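# Lay the orange microphone down on a clear table spot

## Task

Lift the orange microphone out of its stand and set it down on an empty area of the table, where it must rest motionless without contacting any other object on the table. At the end, every remaining microphone must still sit in the holder of its own stand, and every stand must be upright on the table. No stand may tilt far while its own microphone is in contact with it. The orange microphone must not be released while moving quickly, and its total drop or downward slide must stay within a few centimetres, or the task may fail. Anything held in place only by the robot at the end does not count.

## Robot and tools

Robot: two six-joint arms, left_arm and right_arm, each ending in a parallel gripper. Joint order per arm, used everywhere: waist, shoulder, elbow, wrist pitch, wrist yaw, wrist roll, then the gripper. Waist and wrist roll have their signs flipped relative to the URDF, both in commands and in results. The stated URDF ranges (waist -2.618 to 3.054, shoulder and elbow 0.000 to 3.142, wrist pitch and wrist yaw -1.571 to 1.571, wrist roll -2.094 to 2.094) must therefore be negated and swapped for those two joints when reading them in your numbers; a real end may differ by up to 0.036 rad.

World frame: origin on the table surface midway between the arms, +x away from the robot over the table, +z up, left_arm on the +y side. The names left and right do not refer to image sides. Gripper fingers point along the gripper's +z and close along its y; the reported end-effector point sits between the pads about 1 cm short of the tips, and it grows less accurate at long reach.

execute_actions(actions): actions is a list of actions, run in order; an empty list just returns the state and images. Each action is a list of up to 15 rows, one row per 1/30 s control step; if fewer than 15 rows are given, the last row repeats to fill 15 steps. Every row is a single list of 14 numbers in [-1, 1] covering both arms: left_arm waist, shoulder, elbow, wrist pitch, wrist yaw, wrist roll, opening, then the same seven for right_arm. The six joint numbers are scaled offsets from that arm's joint angles at the start of the current action (not from the previous row): 1.0 equals 1.202 rad waist, 1.258 shoulder, 1.238 elbow, 2.073 wrist pitch, 2.022 wrist yaw and wrist roll. The opening is absolute: +1 fully open, -1 closed. An action asking any joint to go more than 0.036 rad beyond its range end is rejected for both arms; if the first action of a call fails this, or any action is malformed, nothing at all runs. A joint pushed against its real end stops there and the result prints "joint sent to its limit".

move(target, speed, blocking): target is one 14-number row laid out as above, with joint offsets measured from the Joint positions in the latest result that showed them; the openings are applied immediately. All joints travel so they finish together, so the hand follows a curve. speed (rad/s, 0.01 to 2, default 0.5) caps the joint with the longest path; paths last between 0.5 and 10 s and are cut off at 10 s. Moves do not avoid obstacles or the other arm. Faster moves and targets set further past a contact hit and press harder. blocking=false returns after 0.5 s while motion continues; you must wait or stop before sending anything else. The result adds a move: line giving the ending (done, off_target, moving, held, fault), limits=held or limits=none, and each arm's joint furthest from its target.

wait(seconds): 0 to 10; lets the simulation run with the last commands held, returning early if a running move ends. stop(): brakes a running move; fingers keep going. zoom_image(camera, region): camera is one of cam_head_left, cam_head_right, cam_high, cam_low, cam_left_wrist, cam_right_wrist; region is [x0, y0, x1, y1] in pixels of that 504x504 image, origin top-left, at most 504 by 504. finished_scene(scene): ends the current scene given by its number; irreversible, and the task must already hold on its own.

Results: a state line per arm with end_effector_position (m) and end_effector_quat_wxyz; Joint positions (rad, then finger gap in m, 0.094 fully open), Joint velocities, Joint targets (what joints are currently driven toward), grip_measured (opening on the command scale, each gripper off by up to about 1 mm), joint torques (offset, scaled and noisy), plus warnings such as "joint command not followed", MOTOR HOT, and FAULT or OVER-TEMPERATURE FAULT lines. Six camera images come back in the order listed; calibration data (intrinsics, distortion, world-to-camera transforms) is provided and may be slightly off.

Motion behaviour: each step, a joint target may lead its measured angle by at most 0.202 (waist), 0.258 (shoulder), 0.238 (elbow), 0.573 (wrist pitch), 0.522 (wrist yaw, roll) rad, and targets that would shift the hand more than 70 mm are scaled back, so big changes need several actions. The simulation keeps running while you compose replies. With zero offsets an arm may droop; to hold it, command offsets back to the desired angles in the first call of a reply, then zeros, increasing the correction if it still falls short.

Gripping: to hold something, command an opening below grip_measured; roughly 0.03 below is firm, smaller gaps are gentler. Pad force tops out near 50 to 62 N and spikes briefly at first contact; very thin parts get less.

Avoid: arms striking or pushing each other, knocking anything off the table, tipping stands, dropping or letting go of the microphone while it still moves, and hard impacts or pushes. Holding loads heats motors; at 90 °C the arm halts for 10 s, at 100 °C it goes limp and drops. Objects may occasionally be nudged by an outside push.

Each tool is called after "Call:" by a JSON object that holds its "op" and its "data", one argument or row to a line.

## Session

Call:
{"op": "execute_actions", "data": {
  "actions": []
}}

Scene clock: 0.00 s.
left_arm: end_effector_position=(+0.4196, +0.4283, +0.1943) grip_measured=+1.000 end_effector_quat_wxyz=(-0.121, +0.824, -0.536, +0.141) | right_arm: end_effector_position=(+0.4799, -0.5499, +0.3273) grip_measured=+1.000 end_effector_quat_wxyz=(-0.548, +0.618, -0.548, +0.131)
Joint names: [waist, shoulder, elbow, wrist pitch, wrist yaw, wrist roll]
Joint positions: left_arm=[-0.286  2.101  2.182 -1.283  0.064  1.69   0.094] | right_arm=[ 0.78   2.256  2.549 -1.284 -1.119  2.022  0.094]
Joint velocities: left_arm=[ 0.007 -0.002 -0.007 -0.037 -0.037 -0.066  0.   ] | right_arm=[ 0.002 -0.012 -0.002  0.007 -0.066 -0.022  0.   ]
Joint torques (N m, as the arm reports them, + toward a larger Joint positions number): no reading
Motor temperatures (°C, as the motors report them): left_arm=[27 29 27 27 27 27] | right_arm=[28 26 26 29 29 27]
Joint targets: left_arm=[-0.286 2.093 2.189 -1.290 0.059 1.688] | right_arm=[0.780 2.256 2.551 -1.299 -1.129 2.019]

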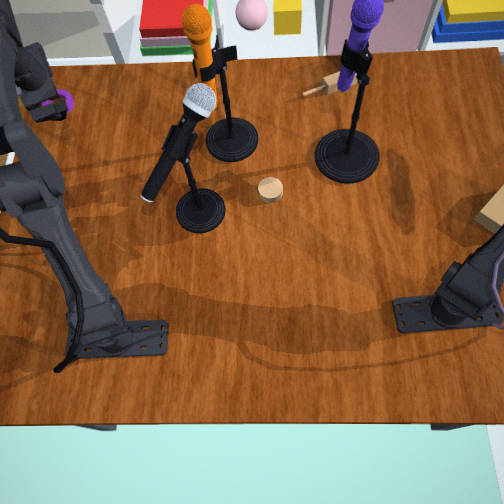

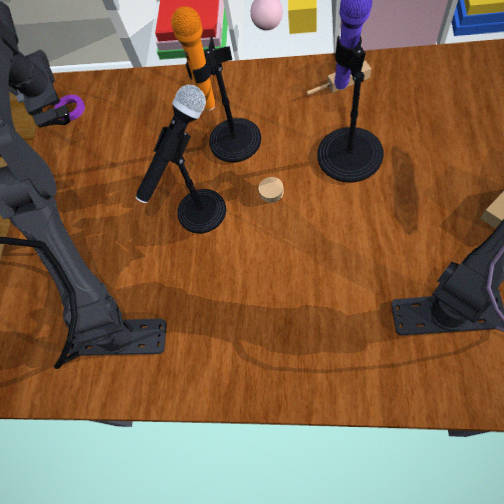

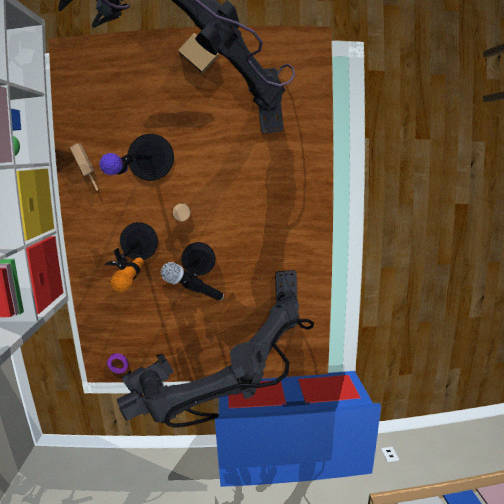

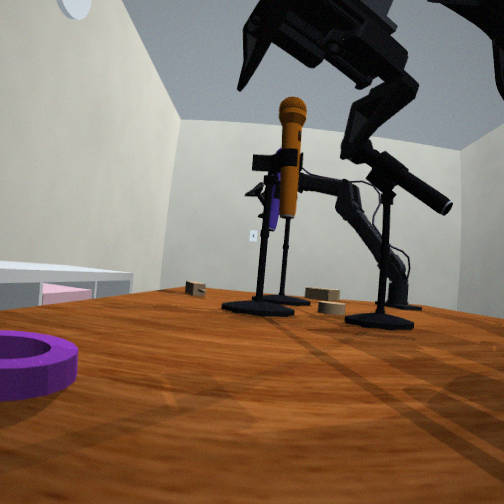

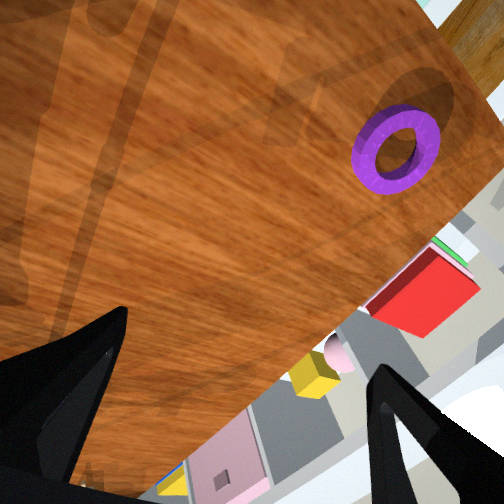

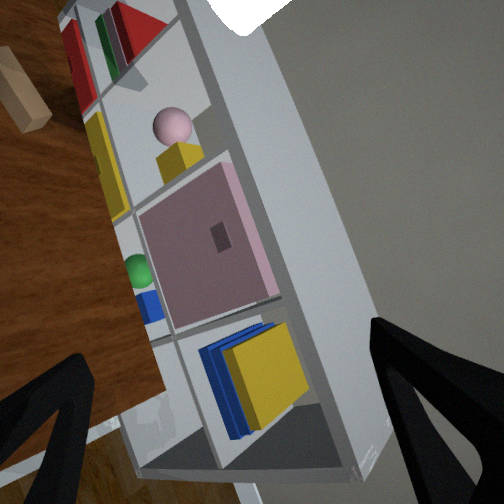

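Call:
{"op": "move", "data": {
  "target": [0.3,-0.63,-0.655,0.445,-0.03,-0.836,1,0,0,0,0,0,0,1],
  "speed": 1
}}

Scene clock: 16.93 s.
left_arm: end_effector_position=(+0.3905, +0.2709, +0.3714) grip_measured=+1.000 end_effector_quat_wxyz=(+0.588, +0.018, +0.809, -0.021) | right_arm: end_effector_position=(+0.4803, -0.5505, +0.3274) grip_measured=+1.000 end_effector_quat_wxyz=(-0.547, +0.619, -0.547, +0.133)
Joint names: [waist, shoulder, elbow, wrist pitch, wrist yaw, wrist roll]
Joint positions: left_arm=[ 0.067  1.326  1.381 -0.368  0.013  0.009  0.094] | right_arm=[ 0.78   2.256  2.549 -1.28  -1.117  2.022  0.094]
Joint velocities: left_arm=[ 0.002  0.002 -0.002 -0.007 -0.007 -0.051  0.   ] | right_arm=[ 0.032  0.007  0.012 -0.022 -0.022 -0.022  0.   ]
Joint torques (N m, as the arm reports them, + toward a larger Joint positions number): left_arm=[ 0.62 -6.56  6.22  1.95 -0.06 -0.07] | right_arm=[ -0.06 -11.     6.49   0.99  -0.58  -0.01]
Motor temperatures (°C, as the motors report them): left_arm=[27 37 29 29 27 27] | right_arm=[28 36 28 30 30 27]
Joint targets: left_arm=[0.074 1.309 1.371 -0.360 0.003 -0.000] | right_arm=[0.780 2.256 2.549 -1.284 -1.119 2.022]
move: done; limits=none; left_arm: farthest joint: the shoulder, 0.017 radians from its target (0.793 radians at the start); right_arm: farthest joint: the wrist pitch, 0.004 radians from its target (0.000 radians at the start)
camera_calibration (this result's frames):
cam_left_wrist: T_world_to_cam=[[0.0664226, -0.965728, 0.250913, 0.141244], [-0.73621, -0.217169, -0.640962, 0.62915], [0.673485, -0.14215, -0.725404, 0.176044], [0, 0, 0, 1]] pos_world=[0.335242, 0.29806, 0.495524]
cam_right_wrist: T_world_to_cam=[[0.530852, -0.316302, 0.786225, -0.697106], [-0.113908, -0.94595, -0.303651, -0.328818], [0.839775, 0.0716365, -0.538188, -0.0692844], [0, 0, 0, 1]] pos_world=[0.390788, -0.526578, 0.410948]

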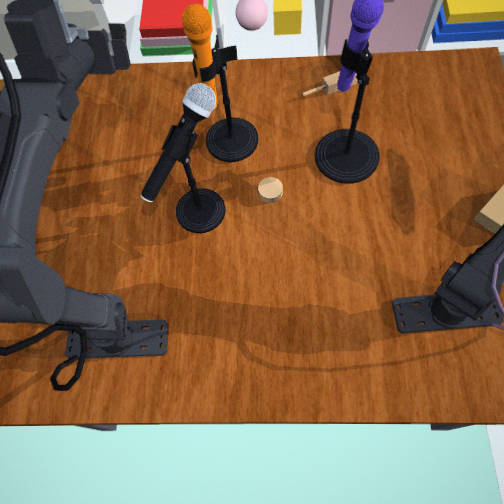

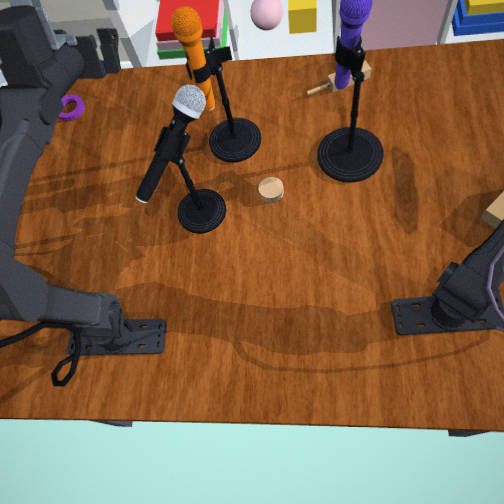

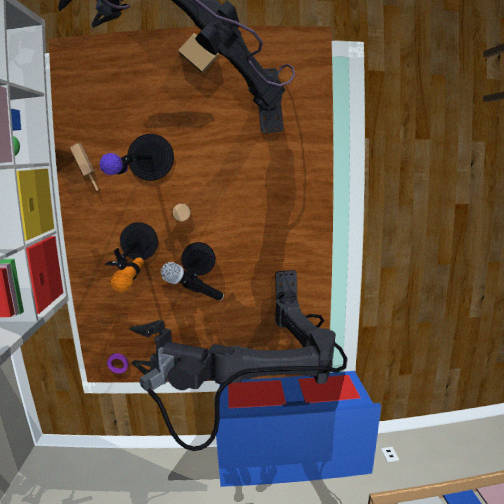

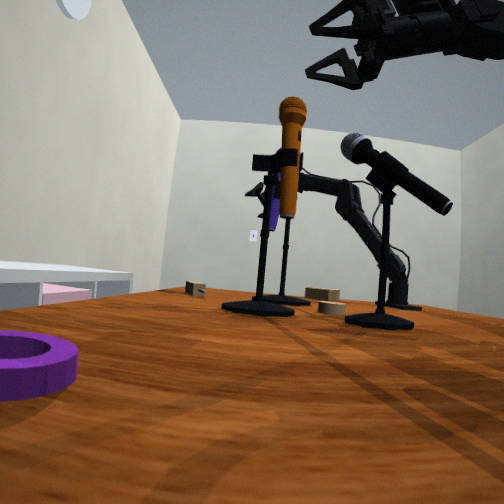

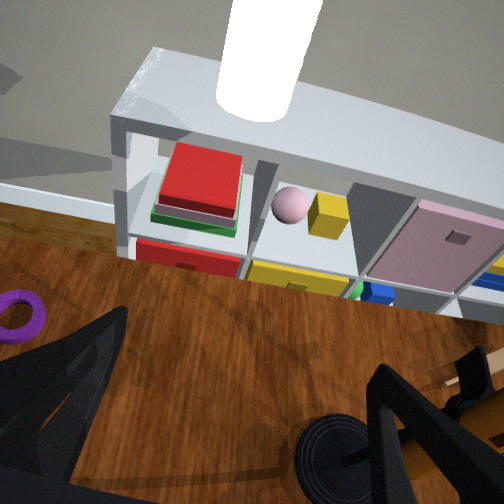

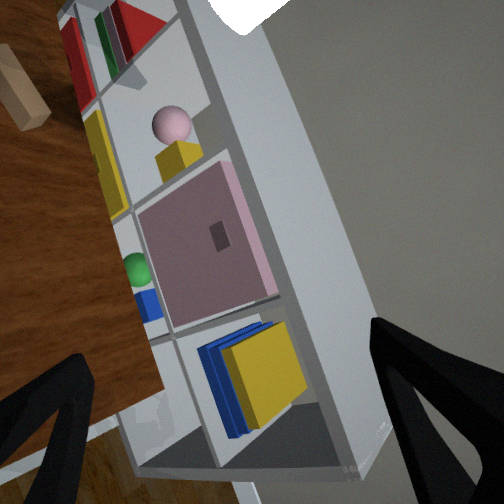

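Call:
{"op": "execute_actions", "data": {
  "actions": []
}}

Scene clock: 18.77 s.
left_arm: end_effector_position=(+0.3905, +0.2709, +0.3715) grip_measured=+1.000 end_effector_quat_wxyz=(+0.588, +0.018, +0.808, -0.021) | right_arm: end_effector_position=(+0.4803, -0.5505, +0.3274) grip_measured=+1.000 end_effector_quat_wxyz=(-0.547, +0.619, -0.547, +0.133)
Joint names: [waist, shoulder, elbow, wrist pitch, wrist yaw, wrist roll]
Joint positions: left_arm=[ 0.067  1.326  1.381 -0.368  0.013  0.009  0.094] | right_arm=[ 0.78   2.256  2.549 -1.28  -1.117  2.022  0.094]
Joint velocities: left_arm=[ 0.002 -0.007 -0.007  0.022 -0.037  0.007  0.   ] | right_arm=[ 0.012  0.007 -0.022 -0.022 -0.007 -0.051  0.   ]
Joint torques (N m, as the arm reports them, + toward a larger Joint positions number): left_arm=[ 0.6  -6.55  6.21  1.95 -0.06 -0.1 ] | right_arm=[ -0.07 -11.     6.51   0.99  -0.57  -0.01]
Motor temperatures (°C, as the motors report them): left_arm=[27 36 29 29 27 27] | right_arm=[28 37 28 30 30 27]
Joint targets: left_arm=[0.074 1.309 1.371 -0.360 0.003 -0.000] | right_arm=[0.780 2.256 2.549 -1.284 -1.119 2.022]
camera_calibration (this result's frames):
cam_left_wrist: T_world_to_cam=[[0.0660896, -0.965921, 0.250257, 0.141644], [-0.73599, -0.216542, -0.641426, 0.629146], [0.673759, -0.141795, -0.72522, 0.175818], [0, 0, 0, 1]] pos_world=[0.335225, 0.297984, 0.49561]
cam_right_wrist: T_world_to_cam=[[0.530852, -0.316302, 0.786225, -0.697106], [-0.113908, -0.94595, -0.303651, -0.328818], [0.839775, 0.0716365, -0.538188, -0.0692844], [0, 0, 0, 1]] pos_world=[0.390788, -0.526578, 0.410948]

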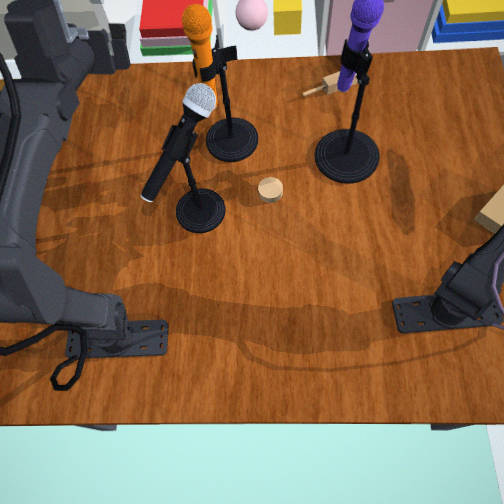

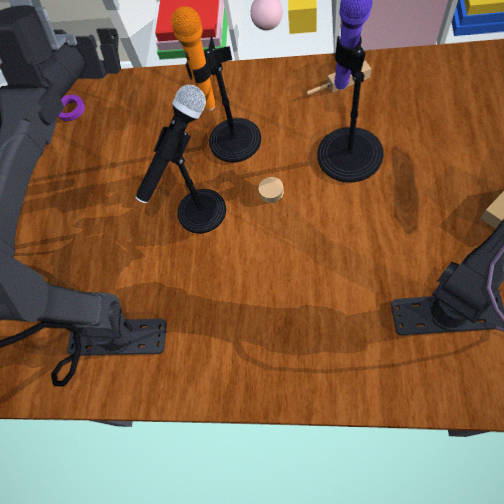

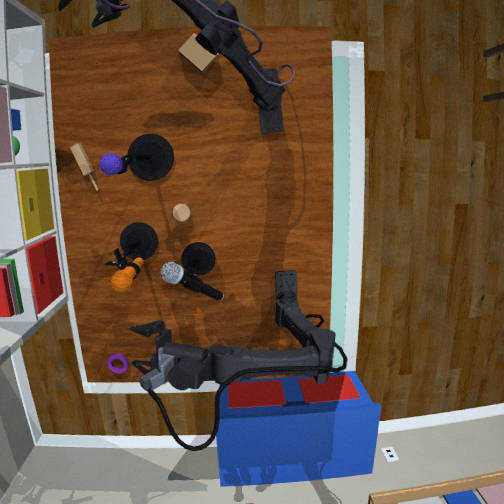

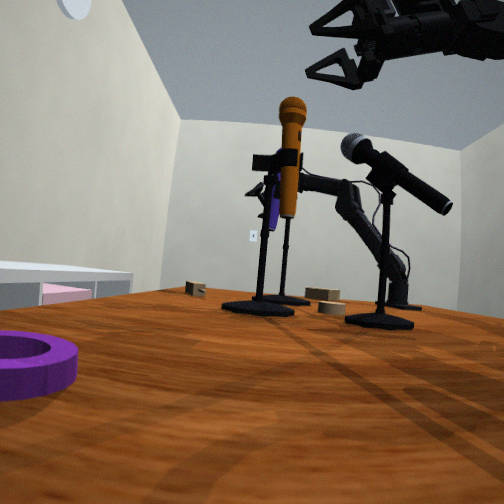

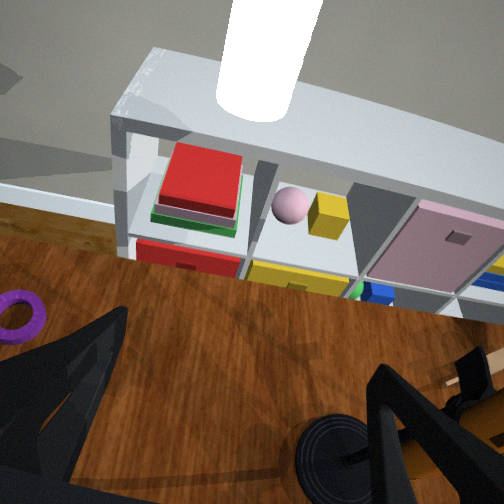

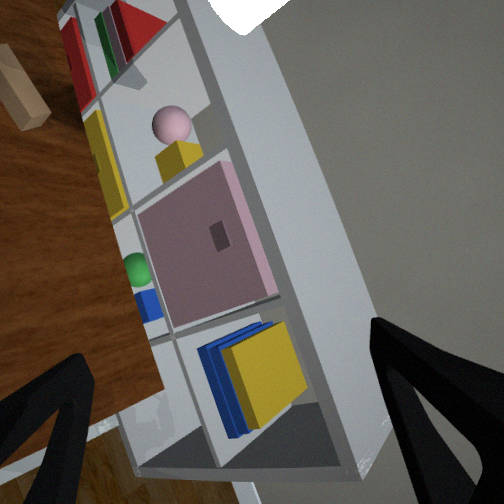

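Call:
{"op": "move", "data": {
  "target": [-0.22,0.33,-0.16,0.45,0.69,0,1,0,0,0,0,0,0,1],
  "speed": 1
}}

Scene clock: 31.77 s.
left_arm: end_effector_position=(+0.3909, +0.2071, +0.3020) grip_measured=+1.000 end_effector_quat_wxyz=(+0.587, +0.393, +0.587, -0.395) | right_arm: end_effector_position=(+0.4807, -0.5511, +0.3275) grip_measured=+1.000 end_effector_quat_wxyz=(-0.546, +0.620, -0.547, +0.135)
Joint names: [waist, shoulder, elbow, wrist pitch, wrist yaw, wrist roll]
Joint positions: left_arm=[-0.191  1.741  1.189  0.558  1.398  0.009  0.094] | right_arm=[ 0.78   2.256  2.549 -1.276 -1.115  2.022  0.094]
Joint velocities: left_arm=[-0.007 -0.002  0.012 -0.051  0.007  0.037  0.   ] | right_arm=[ 0.007 -0.007 -0.007  0.022 -0.037  0.066  0.   ]
Joint torques (N m, as the arm reports them, + toward a larger Joint positions number): left_arm=[-0.47 -8.64  6.02  1.41  0.11  0.  ] | right_arm=[ -0.05 -11.01   6.5    1.    -0.57  -0.01]
Motor temperatures (°C, as the motors report them): left_arm=[27 34 30 32 27 27] | right_arm=[28 40 28 30 30 27]
Joint targets: left_arm=[-0.197 1.741 1.183 0.565 1.408 0.009] | right_arm=[0.780 2.256 2.549 -1.280 -1.117 2.022]
move: done; limits=none; left_arm: farthest joint: the wrist yaw, 0.010 radians from its target (1.395 radians at the start); right_arm: farthest joint: the wrist pitch, 0.004 radians from its target (0.000 radians at the start)
camera_calibration (this result's frames):
cam_left_wrist: T_world_to_cam=[[-0.877395, -0.399393, 0.265825, 0.344095], [-0.416231, 0.358125, -0.835762, 0.385695], [0.238598, -0.843938, -0.480457, 0.357643], [0, 0, 0, 1]] pos_world=[0.377113, 0.301131, 0.402712]
cam_right_wrist: T_world_to_cam=[[0.528798, -0.313775, 0.788618, -0.695986], [-0.114246, -0.947013, -0.300191, -0.330825], [0.841024, 0.0686442, -0.536626, -0.0723189], [0, 0, 0, 1]] pos_world=[0.391062, -0.526714, 0.410748]

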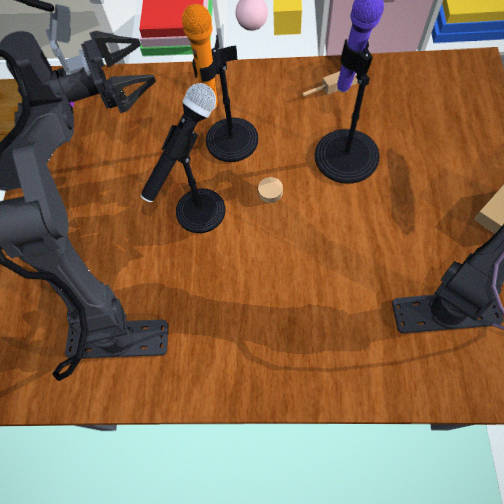

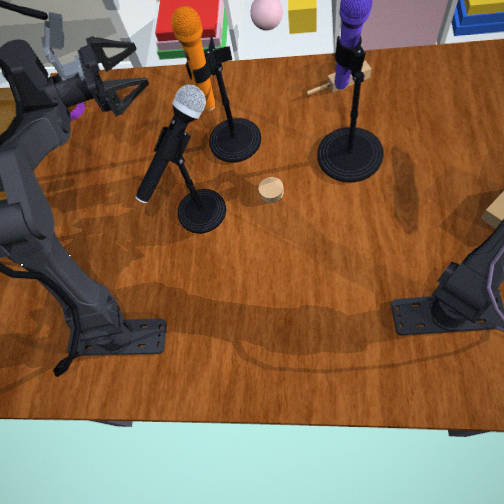

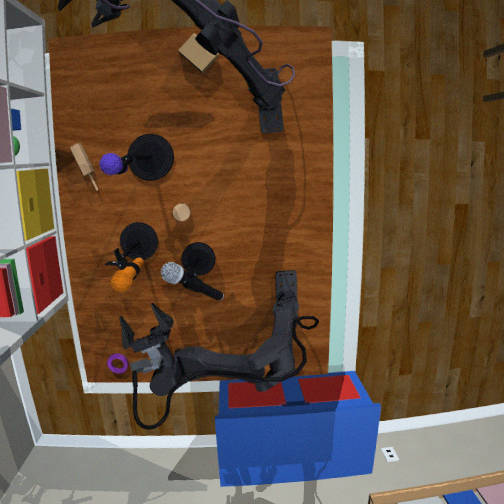

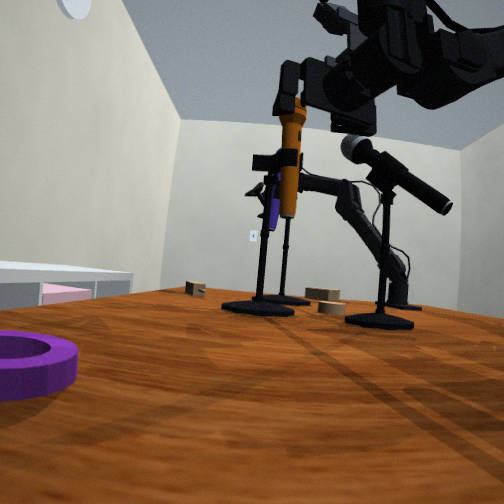

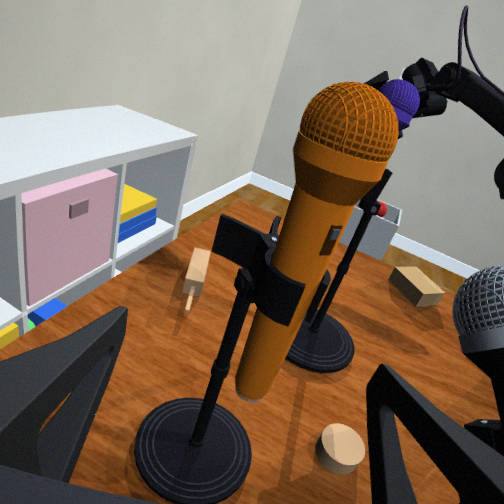

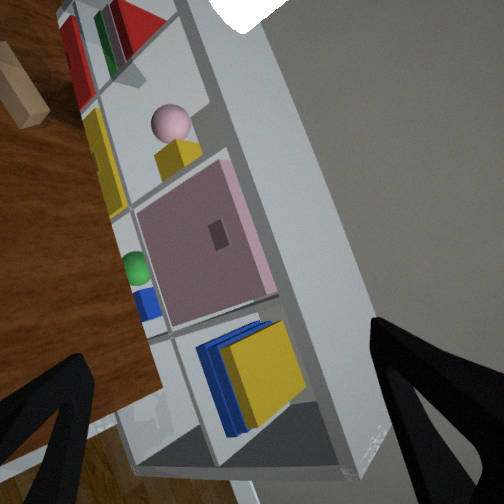

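Call:
{"op": "move", "data": {
  "target": [0.2,0,0.035,-0.02,-0.15,0,1,0,0,0,0,0,0,1],
  "speed": 0.3
}}

Scene clock: 37.37 s.
left_arm: end_effector_position=(+0.4102, +0.1229, +0.3053) grip_measured=+1.000 end_effector_quat_wxyz=(+0.595, +0.374, +0.600, -0.381) | right_arm: end_effector_position=(+0.4812, -0.5517, +0.3276) grip_measured=+1.000 end_effector_quat_wxyz=(-0.546, +0.620, -0.546, +0.137)
Joint names: [waist, shoulder, elbow, wrist pitch, wrist yaw, wrist roll]
Joint positions: left_arm=[0.046 1.741 1.207 0.531 1.104 0.009 0.094] | right_arm=[ 0.78   2.256  2.549 -1.271 -1.113  2.022  0.094]
Joint velocities: left_arm=[ 0.017 -0.007 -0.012 -0.022 -0.051  0.037  0.   ] | right_arm=[ 0.002 -0.012 -0.002 -0.022  0.051 -0.051  0.   ]
Joint torques (N m, as the arm reports them, + toward a larger Joint positions number): left_arm=[ 0.31 -8.84  8.84  1.39 -0.05  0.  ] | right_arm=[ -0.05 -11.     6.52   1.    -0.57  -0.01]
Motor temperatures (°C, as the motors report them): left_arm=[27 35 31 32 27 27] | right_arm=[28 41 28 31 30 27]
Joint targets: left_arm=[0.049 1.741 1.232 0.517 1.095 0.009] | right_arm=[0.780 2.256 2.549 -1.276 -1.115 2.022]
move: off_target (left_arm); limits=none; left_arm: farthest joint: the elbow, 0.025 radians from its target (0.044 radians at the start); right_arm: farthest joint: the wrist pitch, 0.005 radians from its target (0.000 radians at the start)
camera_calibration (this result's frames):
cam_left_wrist: T_world_to_cam=[[-0.851045, -0.447866, 0.274113, 0.319184], [-0.443235, 0.332823, -0.832329, 0.439816], [0.281541, -0.829846, -0.481757, 0.264614], [0, 0, 0, 1]] pos_world=[0.392082, 0.21616, 0.406059]
cam_right_wrist: T_world_to_cam=[[0.526601, -0.31097, 0.791195, -0.694734], [-0.114774, -0.94818, -0.29628, -0.33302], [0.842329, 0.0652125, -0.535004, -0.0756862], [0, 0, 0, 1]] pos_world=[0.391378, -0.526869, 0.41051]

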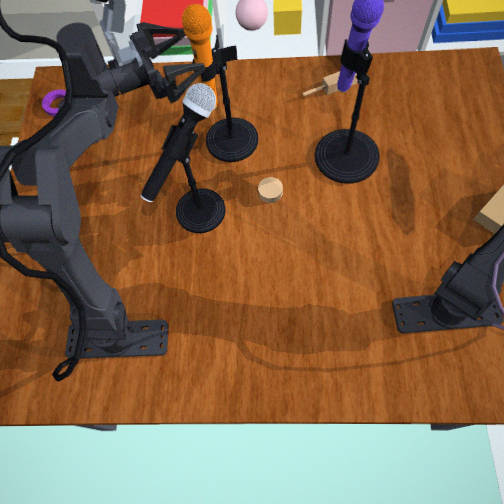

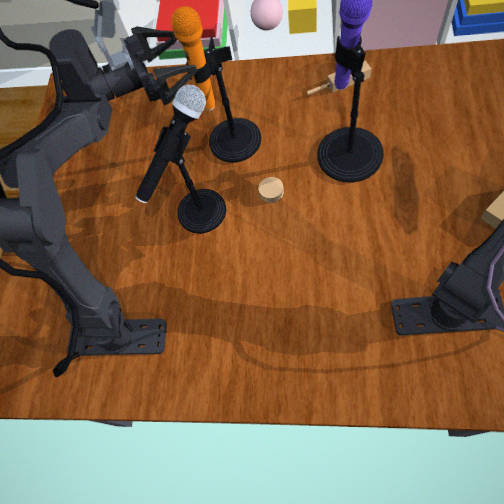

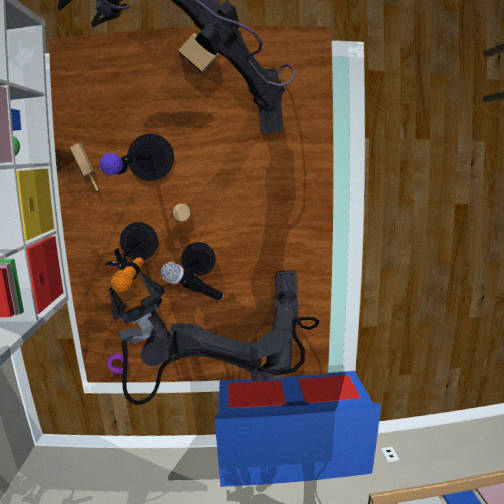

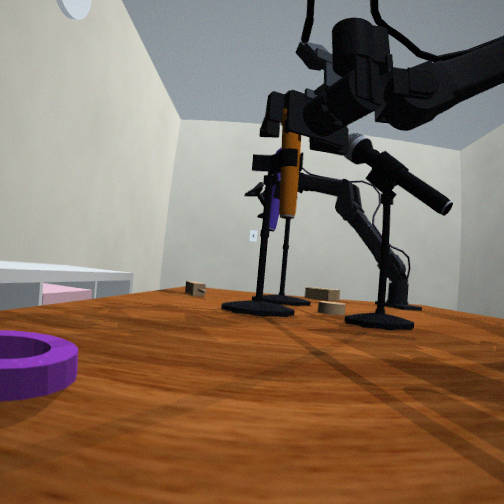

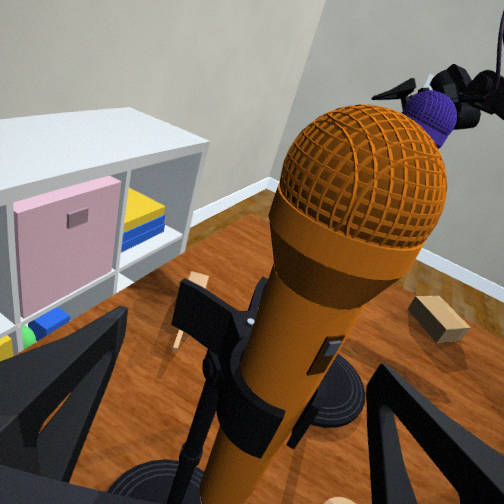

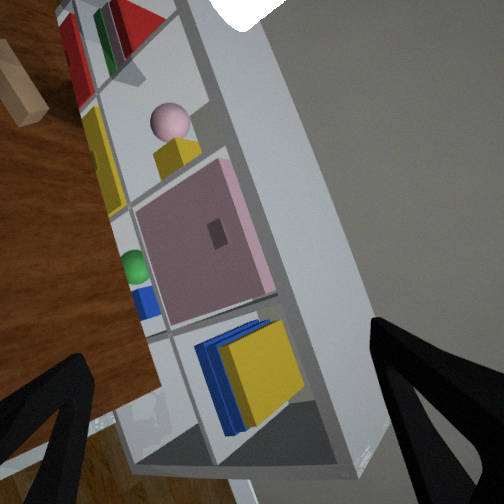

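Mic is right of centre; pure waist rotation moves -y and -x.

Call:
{"op": "move", "data": {
  "target": [0.06,0,0.04,-0.02,-0.01,0,1,0,0,0,0,0,0,1],
  "speed": 0.15
}}

Scene clock: 40.03 s.
left_arm: end_effector_position=(+0.4015, +0.0936, +0.3113) grip_measured=+1.000 end_effector_quat_wxyz=(+0.584, +0.391, +0.590, -0.397) | right_arm: end_effector_position=(+0.4817, -0.5523, +0.3276) grip_measured=+1.000 end_effector_quat_wxyz=(-0.545, +0.621, -0.546, +0.140)
Joint names: [waist, shoulder, elbow, wrist pitch, wrist yaw, wrist roll]
Joint positions: left_arm=[0.113 1.741 1.233 0.504 1.094 0.009 0.094] | right_arm=[ 0.78   2.256  2.549 -1.267 -1.11   2.022  0.094]
Joint velocities: left_arm=[ 0.027 -0.007 -0.012 -0.051 -0.051  0.007  0.   ] | right_arm=[-0.022  0.007  0.007  0.051  0.022  0.022  0.   ]
Joint torques (N m, as the arm reports them, + toward a larger Joint positions number): left_arm=[ 0.49 -8.88  8.79  1.39 -0.04  0.01] | right_arm=[ -0.05 -11.02   6.52   1.01  -0.57  -0.01]
Motor temperatures (°C, as the motors report them): left_arm=[27 35 31 32 27 27] | right_arm=[28 42 29 31 30 27]
Joint targets: left_arm=[0.118 1.741 1.257 0.489 1.084 0.009] | right_arm=[0.780 2.256 2.549 -1.271 -1.112 2.022]
move: off_target (left_arm); limits=none; left_arm: farthest joint: the elbow, 0.024 radians from its target (0.049 radians at the start); right_arm: farthest joint: the wrist pitch, 0.004 radians from its target (0.000 radians at the start)
camera_calibration (this result's frames):
cam_left_wrist: T_world_to_cam=[[-0.874497, -0.399501, 0.275053, 0.301622], [-0.42483, 0.357256, -0.831798, 0.440881], [0.234039, -0.844256, -0.482139, 0.266186], [0, 0, 0, 1]] pos_world=[0.388769, 0.18772, 0.4121]
cam_right_wrist: T_world_to_cam=[[0.524628, -0.308353, 0.793526, -0.693559], [-0.115406, -0.949255, -0.292569, -0.335035], [0.843473, 0.0619124, -0.533592, -0.0788263], [0, 0, 0, 1]] pos_world=[0.391683, -0.527014, 0.410275]

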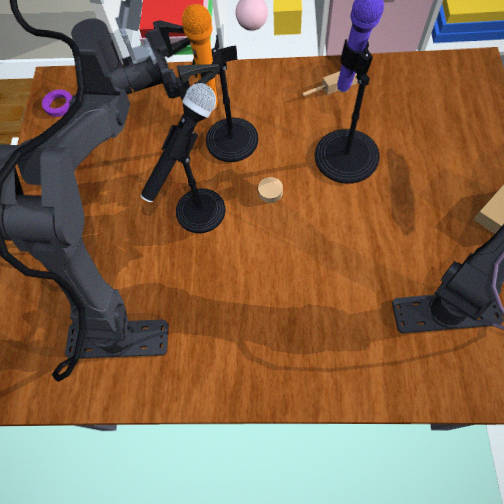

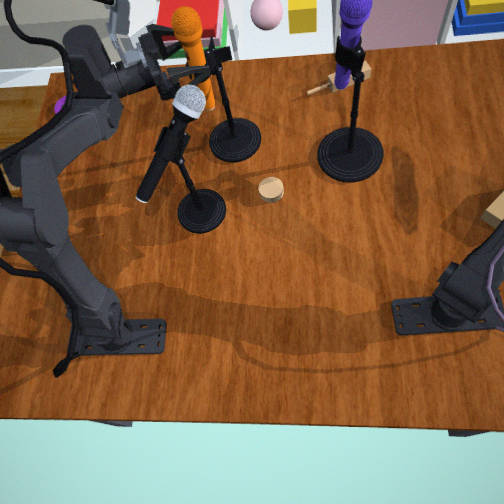

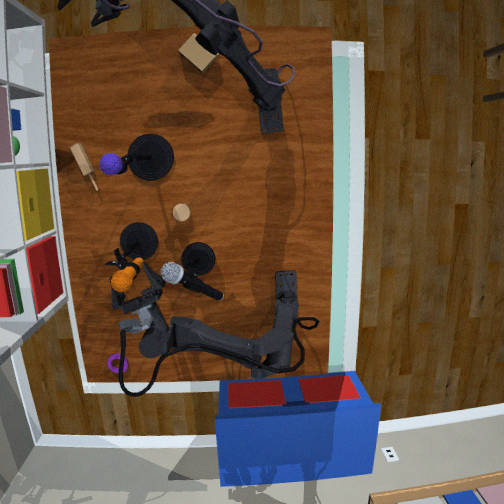

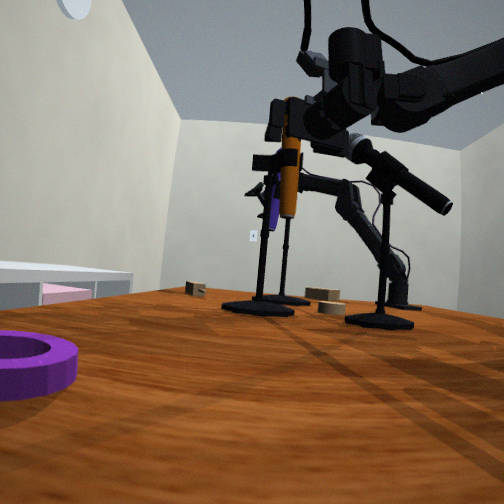

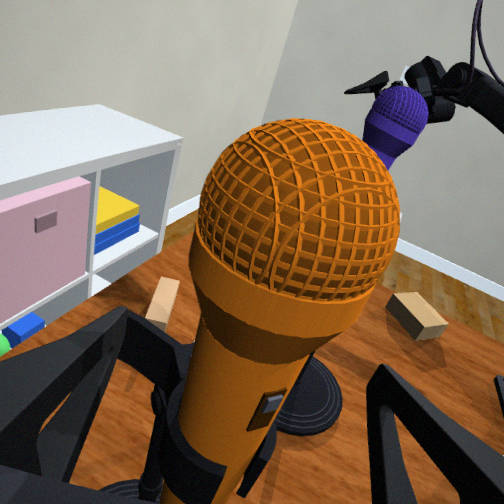

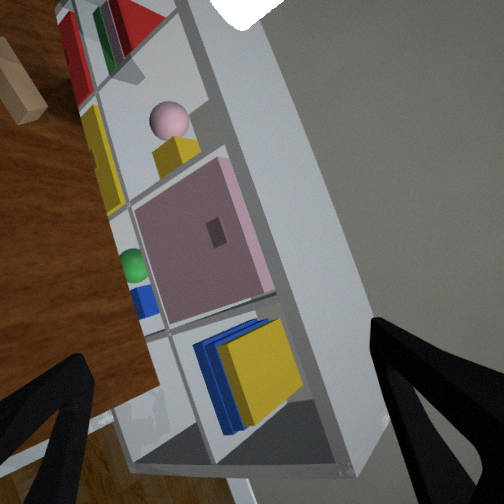

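Call:
{"op": "move", "data": {
  "target": [0,0,0.02,0,-0.02,0,-0.35,0,0,0,0,0,0,1],
  "speed": 0.15
}}

Scene clock: 42.13 s.
left_arm: end_effector_position=(+0.4051, +0.0950, +0.3112) grip_measured=-0.294 end_effector_quat_wxyz=(+0.588, +0.384, +0.595, -0.392) | right_arm: end_effector_position=(+0.4821, -0.5529, +0.3277) grip_measured=+1.000 end_effector_quat_wxyz=(-0.544, +0.622, -0.545, +0.142)
Joint names: [waist, shoulder, elbow, wrist pitch, wrist yaw, wrist roll]
Joint positions: left_arm=[0.113 1.741 1.233 0.503 1.072 0.01  0.033] | right_arm=[ 0.78   2.256  2.549 -1.262 -1.108  2.022  0.094]
Joint velocities: left_arm=[ 0.002 -0.002  0.007 -0.051 -0.007  0.11   0.001] | right_arm=[-0.012 -0.027 -0.022  0.007  0.066 -0.066  0.   ]
Joint torques (N m, as the arm reports them, + toward a larger Joint positions number): left_arm=[ 0.04 -8.9   8.87  1.54 -0.14 -0.01] | right_arm=[ -0.07 -11.01   6.52   1.01  -0.57  -0.01]
Motor temperatures (°C, as the motors report them): left_arm=[27 35 31 32 27 27] | right_arm=[28 42 29 31 30 27]
Joint targets: left_arm=[0.113 1.741 1.257 0.504 1.053 0.009] | right_arm=[0.780 2.256 2.549 -1.267 -1.110 2.022]
move: off_target (left_arm); limits=none; left_arm: farthest joint: the elbow, 0.025 radians from its target (0.025 radians at the start); right_arm: farthest joint: the wrist pitch, 0.005 radians from its target (0.000 radians at the start)
camera_calibration (this result's frames):
cam_left_wrist: T_world_to_cam=[[-0.865176, -0.417919, 0.277154, 0.302622], [-0.43413, 0.347573, -0.831098, 0.446251], [0.251, -0.839367, -0.482143, 0.259244], [0, 0, 0, 1]] pos_world=[0.390482, 0.188968, 0.411998]
cam_right_wrist: T_world_to_cam=[[0.522416, -0.305537, 0.796071, -0.692281], [-0.115968, -0.950383, -0.288659, -0.337194], [0.844768, 0.0584816, -0.531928, -0.082208], [0, 0, 0, 1]] pos_world=[0.392002, -0.527172, 0.410042]

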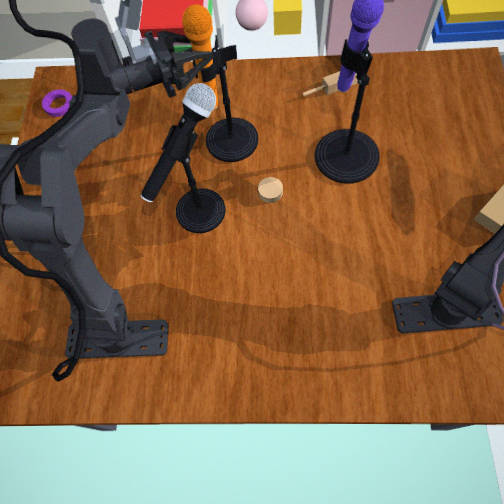

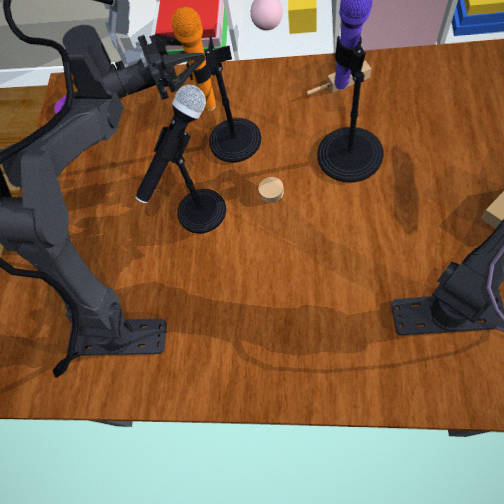

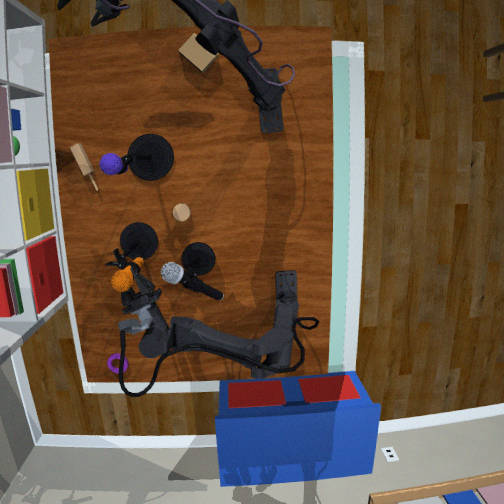

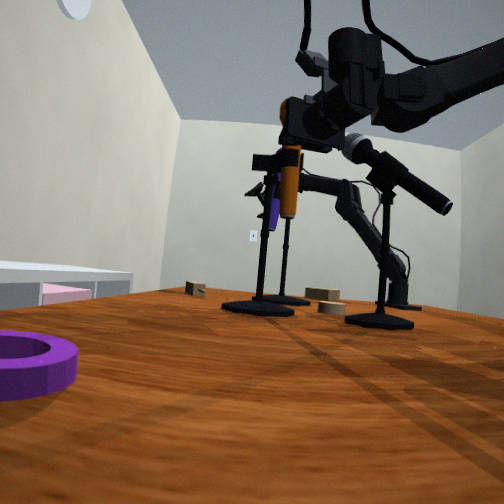

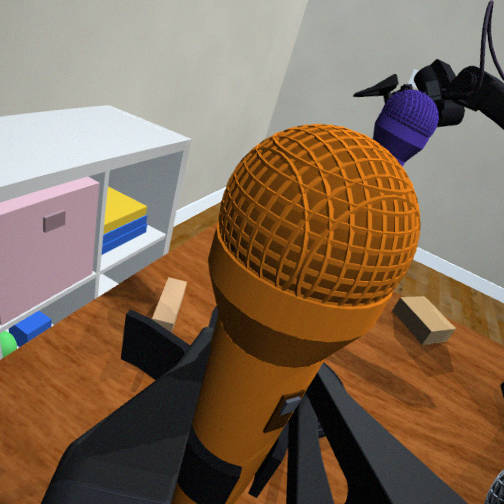

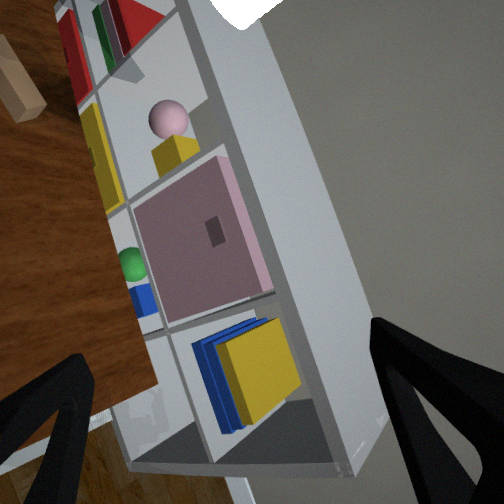

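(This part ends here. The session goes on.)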